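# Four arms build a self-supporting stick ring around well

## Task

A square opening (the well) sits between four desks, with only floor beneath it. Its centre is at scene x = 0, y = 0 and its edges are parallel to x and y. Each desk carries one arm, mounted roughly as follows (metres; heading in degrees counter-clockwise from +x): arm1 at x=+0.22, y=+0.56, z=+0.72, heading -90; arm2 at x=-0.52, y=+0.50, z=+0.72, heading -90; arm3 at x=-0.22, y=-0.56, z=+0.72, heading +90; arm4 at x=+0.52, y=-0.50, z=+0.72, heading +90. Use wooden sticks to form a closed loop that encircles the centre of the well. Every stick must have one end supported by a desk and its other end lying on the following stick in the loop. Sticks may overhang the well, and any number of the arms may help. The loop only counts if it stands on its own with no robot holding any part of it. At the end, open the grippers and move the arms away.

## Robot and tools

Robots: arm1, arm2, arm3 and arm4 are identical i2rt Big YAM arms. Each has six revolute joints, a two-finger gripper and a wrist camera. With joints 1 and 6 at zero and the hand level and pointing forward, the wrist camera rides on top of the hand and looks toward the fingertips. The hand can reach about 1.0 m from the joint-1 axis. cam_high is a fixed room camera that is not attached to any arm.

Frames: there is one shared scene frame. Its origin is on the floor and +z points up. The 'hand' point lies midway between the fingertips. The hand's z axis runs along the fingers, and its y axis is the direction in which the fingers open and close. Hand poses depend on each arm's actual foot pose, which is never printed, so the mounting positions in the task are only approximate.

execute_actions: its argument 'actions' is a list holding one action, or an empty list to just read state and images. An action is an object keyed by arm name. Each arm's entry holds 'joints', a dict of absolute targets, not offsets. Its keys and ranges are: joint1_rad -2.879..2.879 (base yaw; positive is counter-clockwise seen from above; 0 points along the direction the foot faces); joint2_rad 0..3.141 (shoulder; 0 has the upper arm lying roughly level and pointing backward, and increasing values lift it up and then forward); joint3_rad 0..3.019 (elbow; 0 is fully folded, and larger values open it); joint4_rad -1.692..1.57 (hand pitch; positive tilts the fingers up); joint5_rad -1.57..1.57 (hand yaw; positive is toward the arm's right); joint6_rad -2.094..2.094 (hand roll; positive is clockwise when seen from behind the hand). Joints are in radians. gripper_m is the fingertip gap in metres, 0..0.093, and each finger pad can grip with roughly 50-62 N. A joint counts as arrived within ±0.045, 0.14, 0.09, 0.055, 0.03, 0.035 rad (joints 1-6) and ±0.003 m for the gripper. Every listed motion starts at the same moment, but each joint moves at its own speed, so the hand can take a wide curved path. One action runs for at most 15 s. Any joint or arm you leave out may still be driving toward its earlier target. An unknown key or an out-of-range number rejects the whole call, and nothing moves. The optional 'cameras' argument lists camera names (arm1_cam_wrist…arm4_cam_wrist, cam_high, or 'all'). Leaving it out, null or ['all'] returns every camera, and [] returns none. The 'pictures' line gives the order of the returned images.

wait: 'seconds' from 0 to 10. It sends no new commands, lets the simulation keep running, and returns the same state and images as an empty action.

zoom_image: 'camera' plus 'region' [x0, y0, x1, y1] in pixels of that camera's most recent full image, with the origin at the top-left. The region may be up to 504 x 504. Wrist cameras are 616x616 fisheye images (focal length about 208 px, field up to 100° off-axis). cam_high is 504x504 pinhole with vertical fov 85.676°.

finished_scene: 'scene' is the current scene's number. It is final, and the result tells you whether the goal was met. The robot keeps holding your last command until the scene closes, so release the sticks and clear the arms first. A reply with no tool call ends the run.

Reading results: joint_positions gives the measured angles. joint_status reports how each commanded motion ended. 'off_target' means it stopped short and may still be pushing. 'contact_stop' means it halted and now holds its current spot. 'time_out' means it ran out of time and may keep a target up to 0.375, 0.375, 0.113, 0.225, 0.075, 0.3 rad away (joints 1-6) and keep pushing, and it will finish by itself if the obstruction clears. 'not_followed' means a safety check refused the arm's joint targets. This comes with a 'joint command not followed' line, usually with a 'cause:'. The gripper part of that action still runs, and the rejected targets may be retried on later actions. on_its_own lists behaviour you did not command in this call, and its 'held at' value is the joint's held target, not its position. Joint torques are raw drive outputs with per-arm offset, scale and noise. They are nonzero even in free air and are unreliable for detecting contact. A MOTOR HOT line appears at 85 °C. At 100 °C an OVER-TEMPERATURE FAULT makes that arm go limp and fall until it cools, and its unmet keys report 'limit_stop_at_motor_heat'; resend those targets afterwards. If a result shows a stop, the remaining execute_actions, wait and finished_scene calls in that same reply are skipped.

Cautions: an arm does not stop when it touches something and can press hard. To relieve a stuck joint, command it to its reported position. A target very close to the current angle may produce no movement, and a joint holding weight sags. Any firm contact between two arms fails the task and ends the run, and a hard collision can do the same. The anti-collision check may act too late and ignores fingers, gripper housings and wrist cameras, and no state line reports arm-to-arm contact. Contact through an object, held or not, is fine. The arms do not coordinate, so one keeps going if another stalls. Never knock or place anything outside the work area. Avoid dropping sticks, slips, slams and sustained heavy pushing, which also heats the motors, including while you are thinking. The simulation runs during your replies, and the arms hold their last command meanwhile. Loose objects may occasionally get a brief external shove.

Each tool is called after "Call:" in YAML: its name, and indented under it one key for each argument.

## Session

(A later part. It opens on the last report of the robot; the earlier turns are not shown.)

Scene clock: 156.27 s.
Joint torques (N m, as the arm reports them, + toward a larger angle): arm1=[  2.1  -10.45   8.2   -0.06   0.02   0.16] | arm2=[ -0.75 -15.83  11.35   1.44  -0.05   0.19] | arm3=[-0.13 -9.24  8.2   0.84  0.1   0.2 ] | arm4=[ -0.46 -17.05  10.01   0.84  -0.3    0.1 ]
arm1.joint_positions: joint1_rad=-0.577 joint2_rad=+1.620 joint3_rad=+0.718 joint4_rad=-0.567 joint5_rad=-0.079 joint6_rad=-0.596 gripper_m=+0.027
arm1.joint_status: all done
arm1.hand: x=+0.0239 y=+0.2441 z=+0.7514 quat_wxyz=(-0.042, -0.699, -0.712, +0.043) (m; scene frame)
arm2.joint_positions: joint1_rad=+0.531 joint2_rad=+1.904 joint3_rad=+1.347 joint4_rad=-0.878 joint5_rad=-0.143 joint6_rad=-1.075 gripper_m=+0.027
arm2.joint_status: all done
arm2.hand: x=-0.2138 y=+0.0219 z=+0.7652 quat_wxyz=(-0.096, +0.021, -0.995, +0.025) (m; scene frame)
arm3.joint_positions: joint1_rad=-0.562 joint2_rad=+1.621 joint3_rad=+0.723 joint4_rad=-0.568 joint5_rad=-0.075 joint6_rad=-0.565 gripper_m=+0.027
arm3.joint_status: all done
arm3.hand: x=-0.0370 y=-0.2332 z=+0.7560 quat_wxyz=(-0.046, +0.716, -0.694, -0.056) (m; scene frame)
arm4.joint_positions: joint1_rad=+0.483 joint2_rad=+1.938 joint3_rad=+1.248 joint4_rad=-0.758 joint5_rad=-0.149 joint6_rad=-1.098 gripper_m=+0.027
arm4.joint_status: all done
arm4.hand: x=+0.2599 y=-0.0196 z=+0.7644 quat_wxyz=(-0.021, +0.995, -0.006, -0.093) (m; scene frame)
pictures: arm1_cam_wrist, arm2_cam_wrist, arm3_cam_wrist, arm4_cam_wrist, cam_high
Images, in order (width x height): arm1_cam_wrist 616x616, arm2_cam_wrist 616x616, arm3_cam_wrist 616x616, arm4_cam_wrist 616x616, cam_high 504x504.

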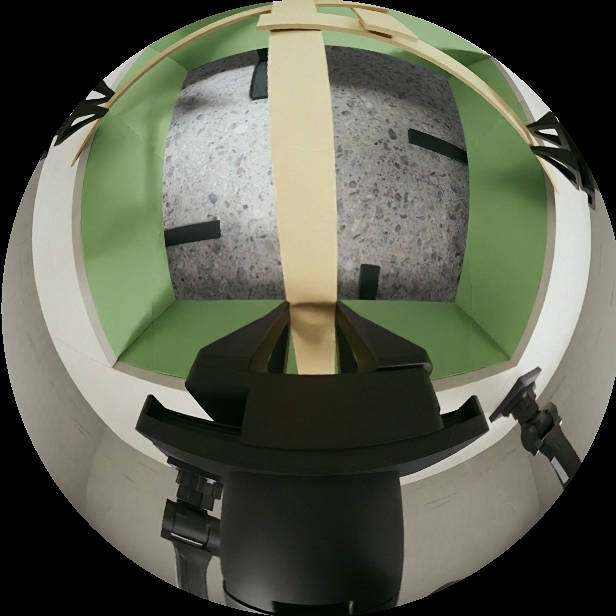

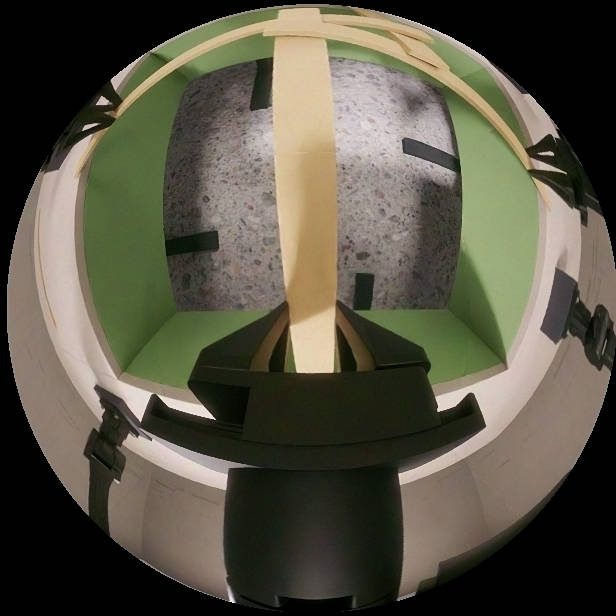

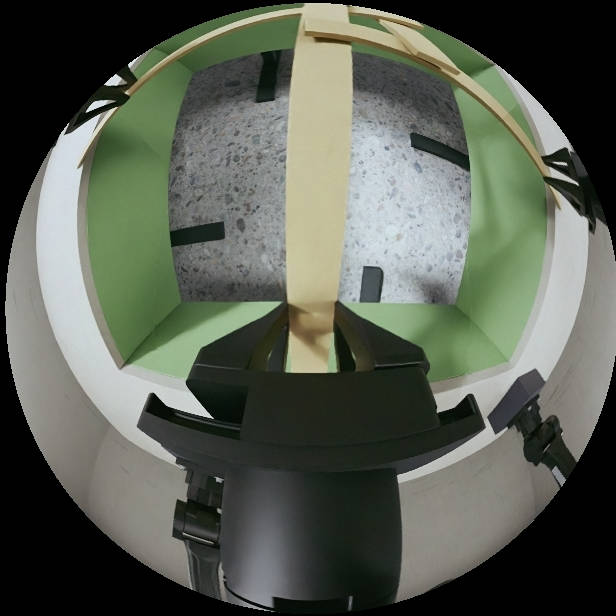

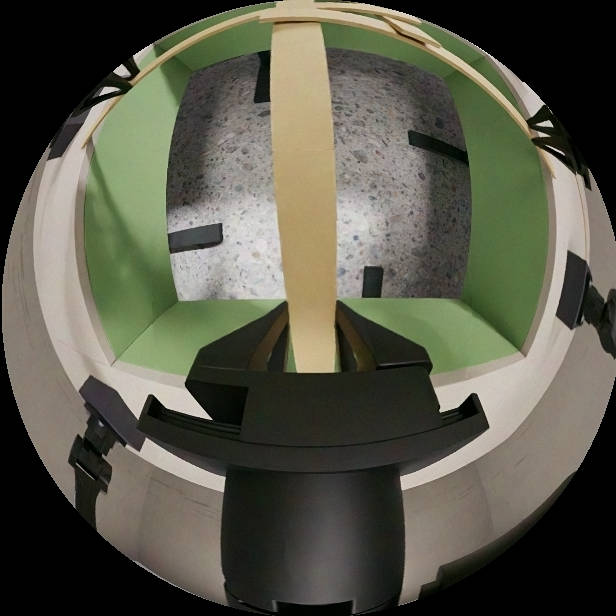

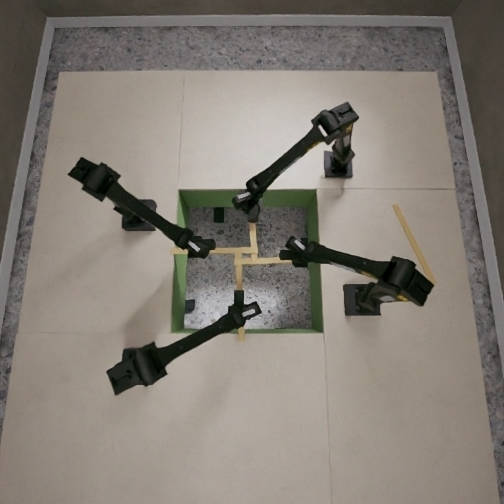

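Call:
execute_actions:
  actions:
    - {"arm4":{"joints":{"joint2_rad":1.985,"joint4_rad":-0.735}},"arm3":{"joints":{"joint2_rad":1.655}}}
  cameras: []

Call:
execute_actions:
  actions:
    - {"arm1":{"joints":{"gripper_m":0.055}},"arm2":{"joints":{"gripper_m":0.055}},"arm3":{"joints":{"gripper_m":0.055}},"arm4":{"joints":{"gripper_m":0.055}}}

Call:
zoom_image:
  camera: "cam_high"
  region: [160,170,340,350]

Scene clock: 164.90 s.
Joint torques (N m, as the arm reports them, + toward a larger angle): arm1=[  2.01 -10.62   8.21  -0.07   0.01   0.16] | arm2=[ -0.99 -15.58  11.4    1.54  -0.07   0.18] | arm3=[ 0.33 -8.08  8.18  0.84  0.08  0.21] | arm4=[ -0.43 -15.06   9.92   1.1   -0.31   0.06]
arm1.joint_positions: joint1_rad=-0.577 joint2_rad=+1.620 joint3_rad=+0.718 joint4_rad=-0.567 joint5_rad=-0.079 joint6_rad=-0.595 gripper_m=+0.027
arm1.joint_status: not commanded
arm1.hand: x=+0.0239 y=+0.2441 z=+0.7514 quat_wxyz=(-0.042, -0.700, -0.712, +0.043) (m; scene frame)
arm2.joint_positions: joint1_rad=+0.531 joint2_rad=+1.904 joint3_rad=+1.347 joint4_rad=-0.878 joint5_rad=-0.143 joint6_rad=-1.075 gripper_m=+0.027
arm2.joint_status: not commanded
arm2.hand: x=-0.2138 y=+0.0218 z=+0.7652 quat_wxyz=(-0.096, +0.021, -0.995, +0.025) (m; scene frame)
arm3.joint_positions: joint1_rad=-0.562 joint2_rad=+1.623 joint3_rad=+0.724 joint4_rad=-0.568 joint5_rad=-0.075 joint6_rad=-0.565 gripper_m=+0.027
arm3.joint_status: all done
arm3.hand: x=-0.0371 y=-0.2333 z=+0.7554 quat_wxyz=(-0.046, +0.716, -0.694, -0.056) (m; scene frame)
arm4.joint_positions: joint1_rad=+0.483 joint2_rad=+1.940 joint3_rad=+1.248 joint4_rad=-0.757 joint5_rad=-0.149 joint6_rad=-1.098 gripper_m=+0.027
arm4.joint_status: all done
arm4.hand: x=+0.2599 y=-0.0196 z=+0.7636 quat_wxyz=(-0.020, +0.995, -0.006, -0.092) (m; scene frame)
pictures: none
No camera images: the call's "cameras" was empty. Leave "cameras" out to get every camera's image.

Scene clock: 165.57 s.
Joint torques (N m, as the arm reports them, + toward a larger angle): arm1=[  1.96 -10.83   8.16   0.     0.     0.15] | arm2=[ -1.14 -15.91  11.32   1.18  -0.07   0.12] | arm3=[  0.28 -10.15   8.01   0.66   0.03   0.12] | arm4=[ -0.98 -17.01   9.67   0.77  -0.26   0.08]
arm1.joint_positions: joint1_rad=-0.577 joint2_rad=+1.620 joint3_rad=+0.719 joint4_rad=-0.567 joint5_rad=-0.078 joint6_rad=-0.595 gripper_m=+0.055
arm1.joint_status: all done
arm1.hand: x=+0.0237 y=+0.2438 z=+0.7515 quat_wxyz=(-0.042, -0.700, -0.712, +0.043) (m; scene frame)
arm2.joint_positions: joint1_rad=+0.531 joint2_rad=+1.904 joint3_rad=+1.347 joint4_rad=-0.871 joint5_rad=-0.143 joint6_rad=-1.068 gripper_m=+0.055
arm2.joint_status: all done
arm2.hand: x=-0.2131 y=+0.0205 z=+0.7655 quat_wxyz=(-0.098, +0.017, -0.995, +0.028) (m; scene frame)
arm3.joint_positions: joint1_rad=-0.562 joint2_rad=+1.644 joint3_rad=+0.724 joint4_rad=-0.568 joint5_rad=-0.074 joint6_rad=-0.560 gripper_m=+0.055
arm3.joint_status: all done
arm3.hand: x=-0.0388 y=-0.2365 z=+0.7478 quat_wxyz=(-0.035, +0.714, -0.697, -0.053) (m; scene frame)
arm4.joint_positions: joint1_rad=+0.485 joint2_rad=+1.965 joint3_rad=+1.248 joint4_rad=-0.749 joint5_rad=-0.150 joint6_rad=-1.098 gripper_m=+0.055
arm4.joint_status: all done
arm4.hand: x=+0.2598 y=-0.0222 z=+0.7505 quat_wxyz=(-0.012, +0.996, -0.007, -0.089) (m; scene frame)
pictures: arm1_cam_wrist, arm2_cam_wrist, arm3_cam_wrist, arm4_cam_wrist, cam_high
Images, in order (width x height): arm1_cam_wrist 616x616, arm2_cam_wrist 616x616, arm3_cam_wrist 616x616, arm4_cam_wrist 616x616, cam_high 504x504.

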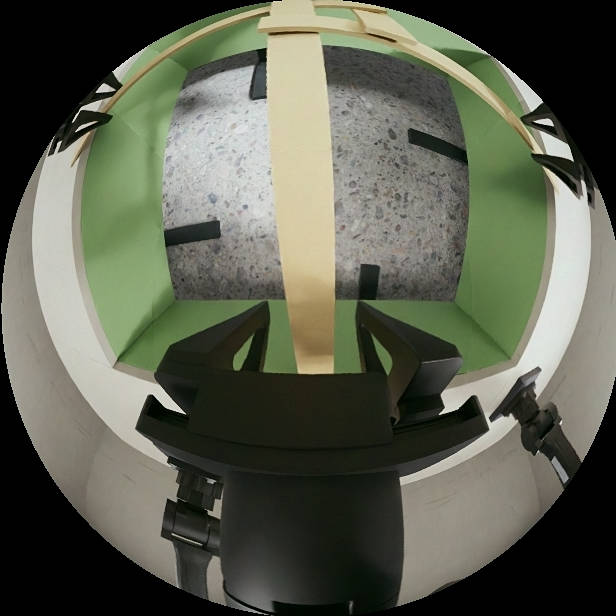

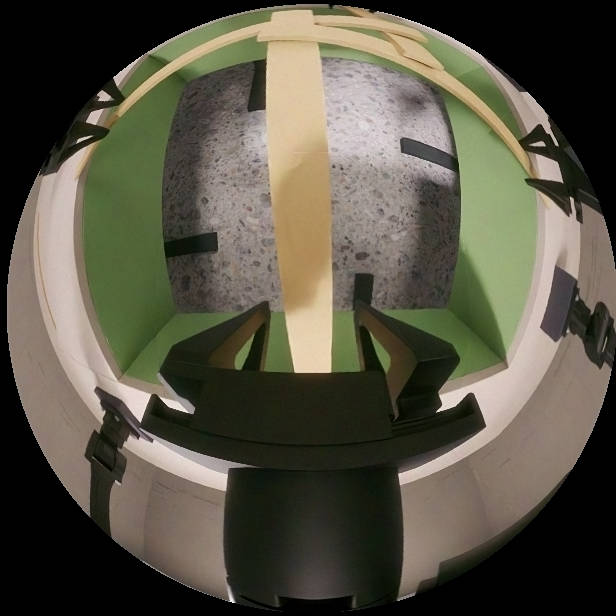

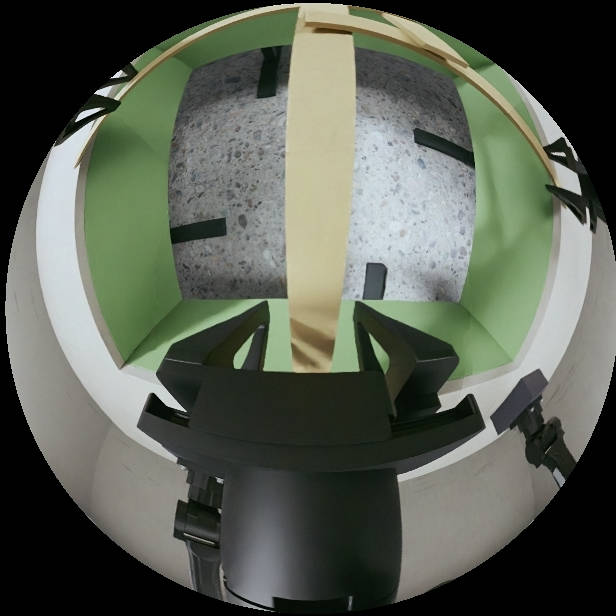

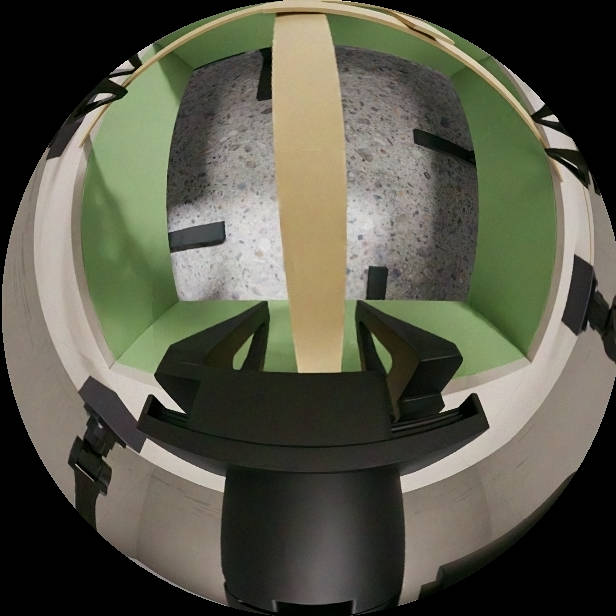

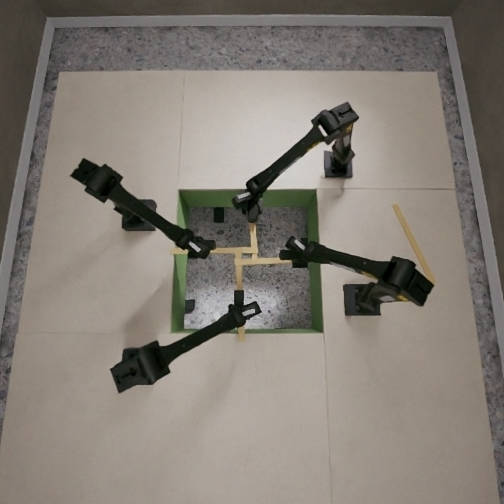

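Region (160, 170, 340, 350) of cam_high's 504x504 image, scaled by 2.800, with more detail than that image has.

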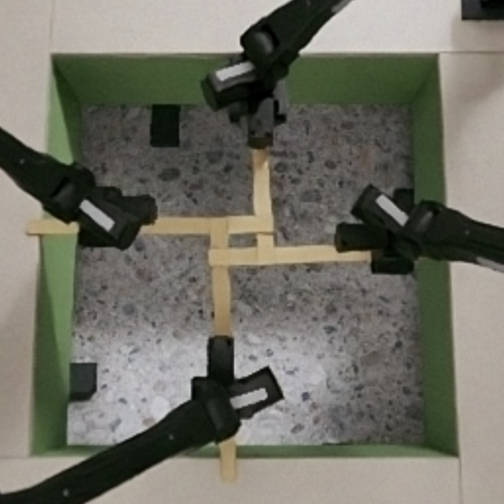

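Holding. Open wider and lift.

Call:
execute_actions:
  actions:
    - {"arm1":{"joints":{"gripper_m":0.085}},"arm2":{"joints":{"gripper_m":0.085}},"arm3":{"joints":{"gripper_m":0.085}},"arm4":{"joints":{"gripper_m":0.085}}}
  cameras: []

Call:
execute_actions:
  actions:
    - {"arm1":{"joints":{"joint2_rad":1.37,"joint4_rad":-0.69}},"arm2":{"joints":{"joint2_rad":1.7,"joint4_rad":-0.97}},"arm3":{"joints":{"joint2_rad":1.38,"joint4_rad":-0.69}},"arm4":{"joints":{"joint2_rad":1.74,"joint4_rad":-0.86}}}
  cameras: ["cam_high"]

Call:
execute_actions:
  actions:
    - {"arm1":{"joints":{"joint2_rad":0.9,"joint3_rad":1.0,"joint4_rad":-1.4}},"arm2":{"joints":{"joint2_rad":1.0,"joint3_rad":1.0,"joint4_rad":-1.4}},"arm3":{"joints":{"joint2_rad":0.9,"joint3_rad":1.0,"joint4_rad":-1.4}},"arm4":{"joints":{"joint2_rad":1.0,"joint3_rad":1.0,"joint4_rad":-1.4}}}
  cameras: ["cam_high"]

Call:
zoom_image:
  camera: "cam_high"
  region: [140,150,360,370]

Scene clock: 173.23 s.
Joint torques (N m, as the arm reports them, + toward a larger angle): arm1=[  1.95 -10.8    8.18   0.     0.     0.16] | arm2=[ -0.94 -15.58  11.39   1.22  -0.07   0.1 ] | arm3=[ 0.12 -9.89  7.99  0.83  0.04  0.13] | arm4=[ -0.55 -17.69   9.74   0.9   -0.27   0.04]
arm1.joint_positions: joint1_rad=-0.577 joint2_rad=+1.620 joint3_rad=+0.719 joint4_rad=-0.567 joint5_rad=-0.078 joint6_rad=-0.595 gripper_m=+0.085
arm1.joint_status: all done
arm1.hand: x=+0.0237 y=+0.2438 z=+0.7515 quat_wxyz=(-0.042, -0.700, -0.712, +0.043) (m; scene frame)
arm2.joint_positions: joint1_rad=+0.531 joint2_rad=+1.904 joint3_rad=+1.347 joint4_rad=-0.871 joint5_rad=-0.143 joint6_rad=-1.067 gripper_m=+0.085
arm2.joint_status: all done
arm2.hand: x=-0.2131 y=+0.0205 z=+0.7655 quat_wxyz=(-0.098, +0.017, -0.995, +0.028) (m; scene frame)
arm3.joint_positions: joint1_rad=-0.562 joint2_rad=+1.644 joint3_rad=+0.724 joint4_rad=-0.568 joint5_rad=-0.074 joint6_rad=-0.559 gripper_m=+0.085
arm3.joint_status: all done
arm3.hand: x=-0.0388 y=-0.2365 z=+0.7478 quat_wxyz=(-0.035, +0.714, -0.697, -0.053) (m; scene frame)
arm4.joint_positions: joint1_rad=+0.485 joint2_rad=+1.965 joint3_rad=+1.248 joint4_rad=-0.749 joint5_rad=-0.150 joint6_rad=-1.098 gripper_m=+0.085
arm4.joint_status: all done
arm4.hand: x=+0.2598 y=-0.0222 z=+0.7505 quat_wxyz=(-0.012, +0.996, -0.007, -0.089) (m; scene frame)
pictures: none
No camera images: the call's "cameras" was empty. Leave "cameras" out to get every camera's image.

Scene clock: 174.47 s.
Joint torques (N m, as the arm reports them, + toward a larger angle): arm1=[ 1.92 -7.99  9.57  0.35  0.01  0.17] | arm2=[ -1.07 -13.71  11.84   0.42  -0.06   0.11] | arm3=[-0.09 -7.45  9.91  0.35  0.03  0.13] | arm4=[ -0.82 -16.11  10.68   0.23  -0.22   0.09]
arm1.joint_positions: joint1_rad=-0.577 joint2_rad=+1.357 joint3_rad=+0.724 joint4_rad=-0.673 joint5_rad=-0.078 joint6_rad=-0.595 gripper_m=+0.085
arm1.joint_status: all done
arm1.hand: x=+0.0193 y=+0.2352 z=+0.8418 quat_wxyz=(-0.058, -0.692, -0.709, +0.122) (m; scene frame)
arm2.joint_positions: joint1_rad=+0.531 joint2_rad=+1.670 joint3_rad=+1.359 joint4_rad=-0.955 joint5_rad=-0.143 joint6_rad=-1.067 gripper_m=+0.085
arm2.joint_status: all done
arm2.hand: x=-0.2159 y=+0.0252 z=+0.8934 quat_wxyz=(-0.137, +0.022, -0.986, +0.098) (m; scene frame)
arm3.joint_positions: joint1_rad=-0.562 joint2_rad=+1.368 joint3_rad=+0.724 joint4_rad=-0.681 joint5_rad=-0.074 joint6_rad=-0.559 gripper_m=+0.085
arm3.joint_status: all done
arm3.hand: x=-0.0341 y=-0.2307 z=+0.8409 quat_wxyz=(-0.114, +0.711, -0.690, -0.071) (m; scene frame)
arm4.joint_positions: joint1_rad=+0.485 joint2_rad=+1.721 joint3_rad=+1.256 joint4_rad=-0.849 joint5_rad=-0.151 joint6_rad=-1.098 gripper_m=+0.085
arm4.joint_status: all done
arm4.hand: x=+0.2569 y=-0.0170 z=+0.8780 quat_wxyz=(-0.080, +0.989, -0.001, -0.123) (m; scene frame)
pictures: cam_high
Images, in order (width x height): cam_high 504x504.

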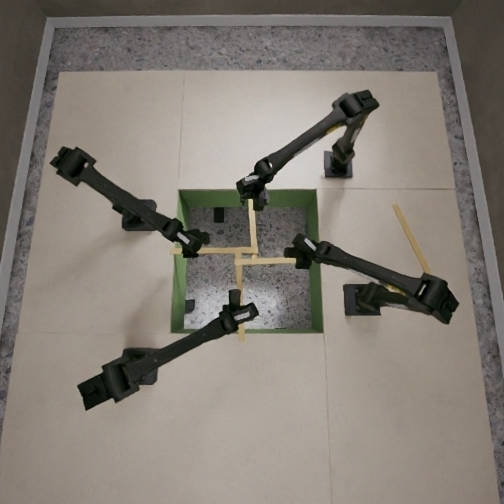

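Scene clock: 175.90 s.
Joint torques (N m, as the arm reports them, + toward a larger angle): arm1=[ 2.03 -2.26  9.79  0.38 -0.02  0.17] | arm2=[-0.87 -3.84 10.52  0.21 -0.05  0.1 ] | arm3=[-0.15 -2.48 10.09  0.26  0.01  0.16] | arm4=[-0.71 -4.63 10.72  0.12 -0.22  0.08]
arm1.joint_positions: joint1_rad=-0.577 joint2_rad=+0.888 joint3_rad=+0.991 joint4_rad=-1.381 joint5_rad=-0.078 joint6_rad=-0.595 gripper_m=+0.085
arm1.joint_status: all done
arm1.hand: x=+0.0729 y=+0.3115 z=+1.0615 quat_wxyz=(-0.060, -0.690, -0.708, +0.136) (m; scene frame)
arm2.joint_positions: joint1_rad=+0.531 joint2_rad=+0.990 joint3_rad=+1.003 joint4_rad=-1.386 joint5_rad=-0.143 joint6_rad=-1.066 gripper_m=+0.085
arm2.joint_status: all done
arm2.hand: x=-0.3484 y=+0.2526 z=+0.9922 quat_wxyz=(-0.111, +0.018, -0.992, +0.052) (m; scene frame)
arm3.joint_positions: joint1_rad=-0.562 joint2_rad=+0.899 joint3_rad=+0.989 joint4_rad=-1.390 joint5_rad=-0.074 joint6_rad=-0.558 gripper_m=+0.085
arm3.joint_status: all done
arm3.hand: x=-0.0801 y=-0.3130 z=+1.0594 quat_wxyz=(-0.127, +0.710, -0.689, -0.074) (m; scene frame)
arm4.joint_positions: joint1_rad=+0.485 joint2_rad=+0.990 joint3_rad=+0.996 joint4_rad=-1.389 joint5_rad=-0.151 joint6_rad=-1.098 gripper_m=+0.085
arm4.joint_status: all done
arm4.hand: x=+0.3663 y=-0.2423 z=+1.0382 quat_wxyz=(-0.049, +0.993, -0.003, -0.108) (m; scene frame)
pictures: cam_high
Images, in order (width x height): cam_high 504x504.

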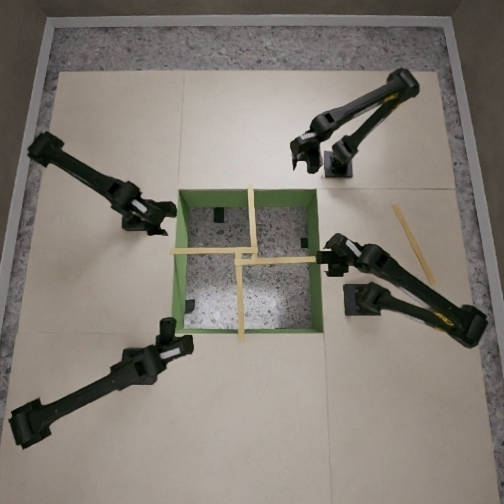

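Region (140, 150, 360, 370) of cam_high's 504x504 image, scaled by 2.291, with more detail than that image has.

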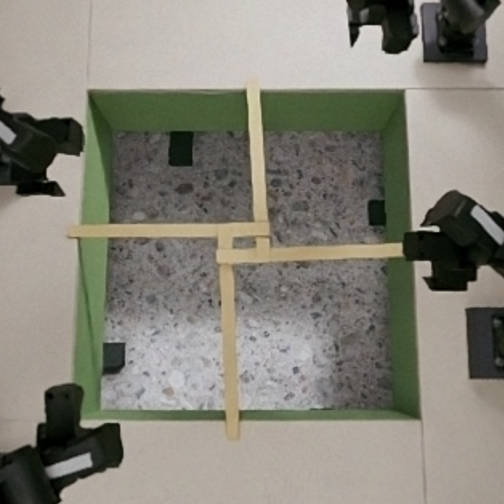

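Call:
finished_scene:
  scene: 2

The scene is finished: the task was done.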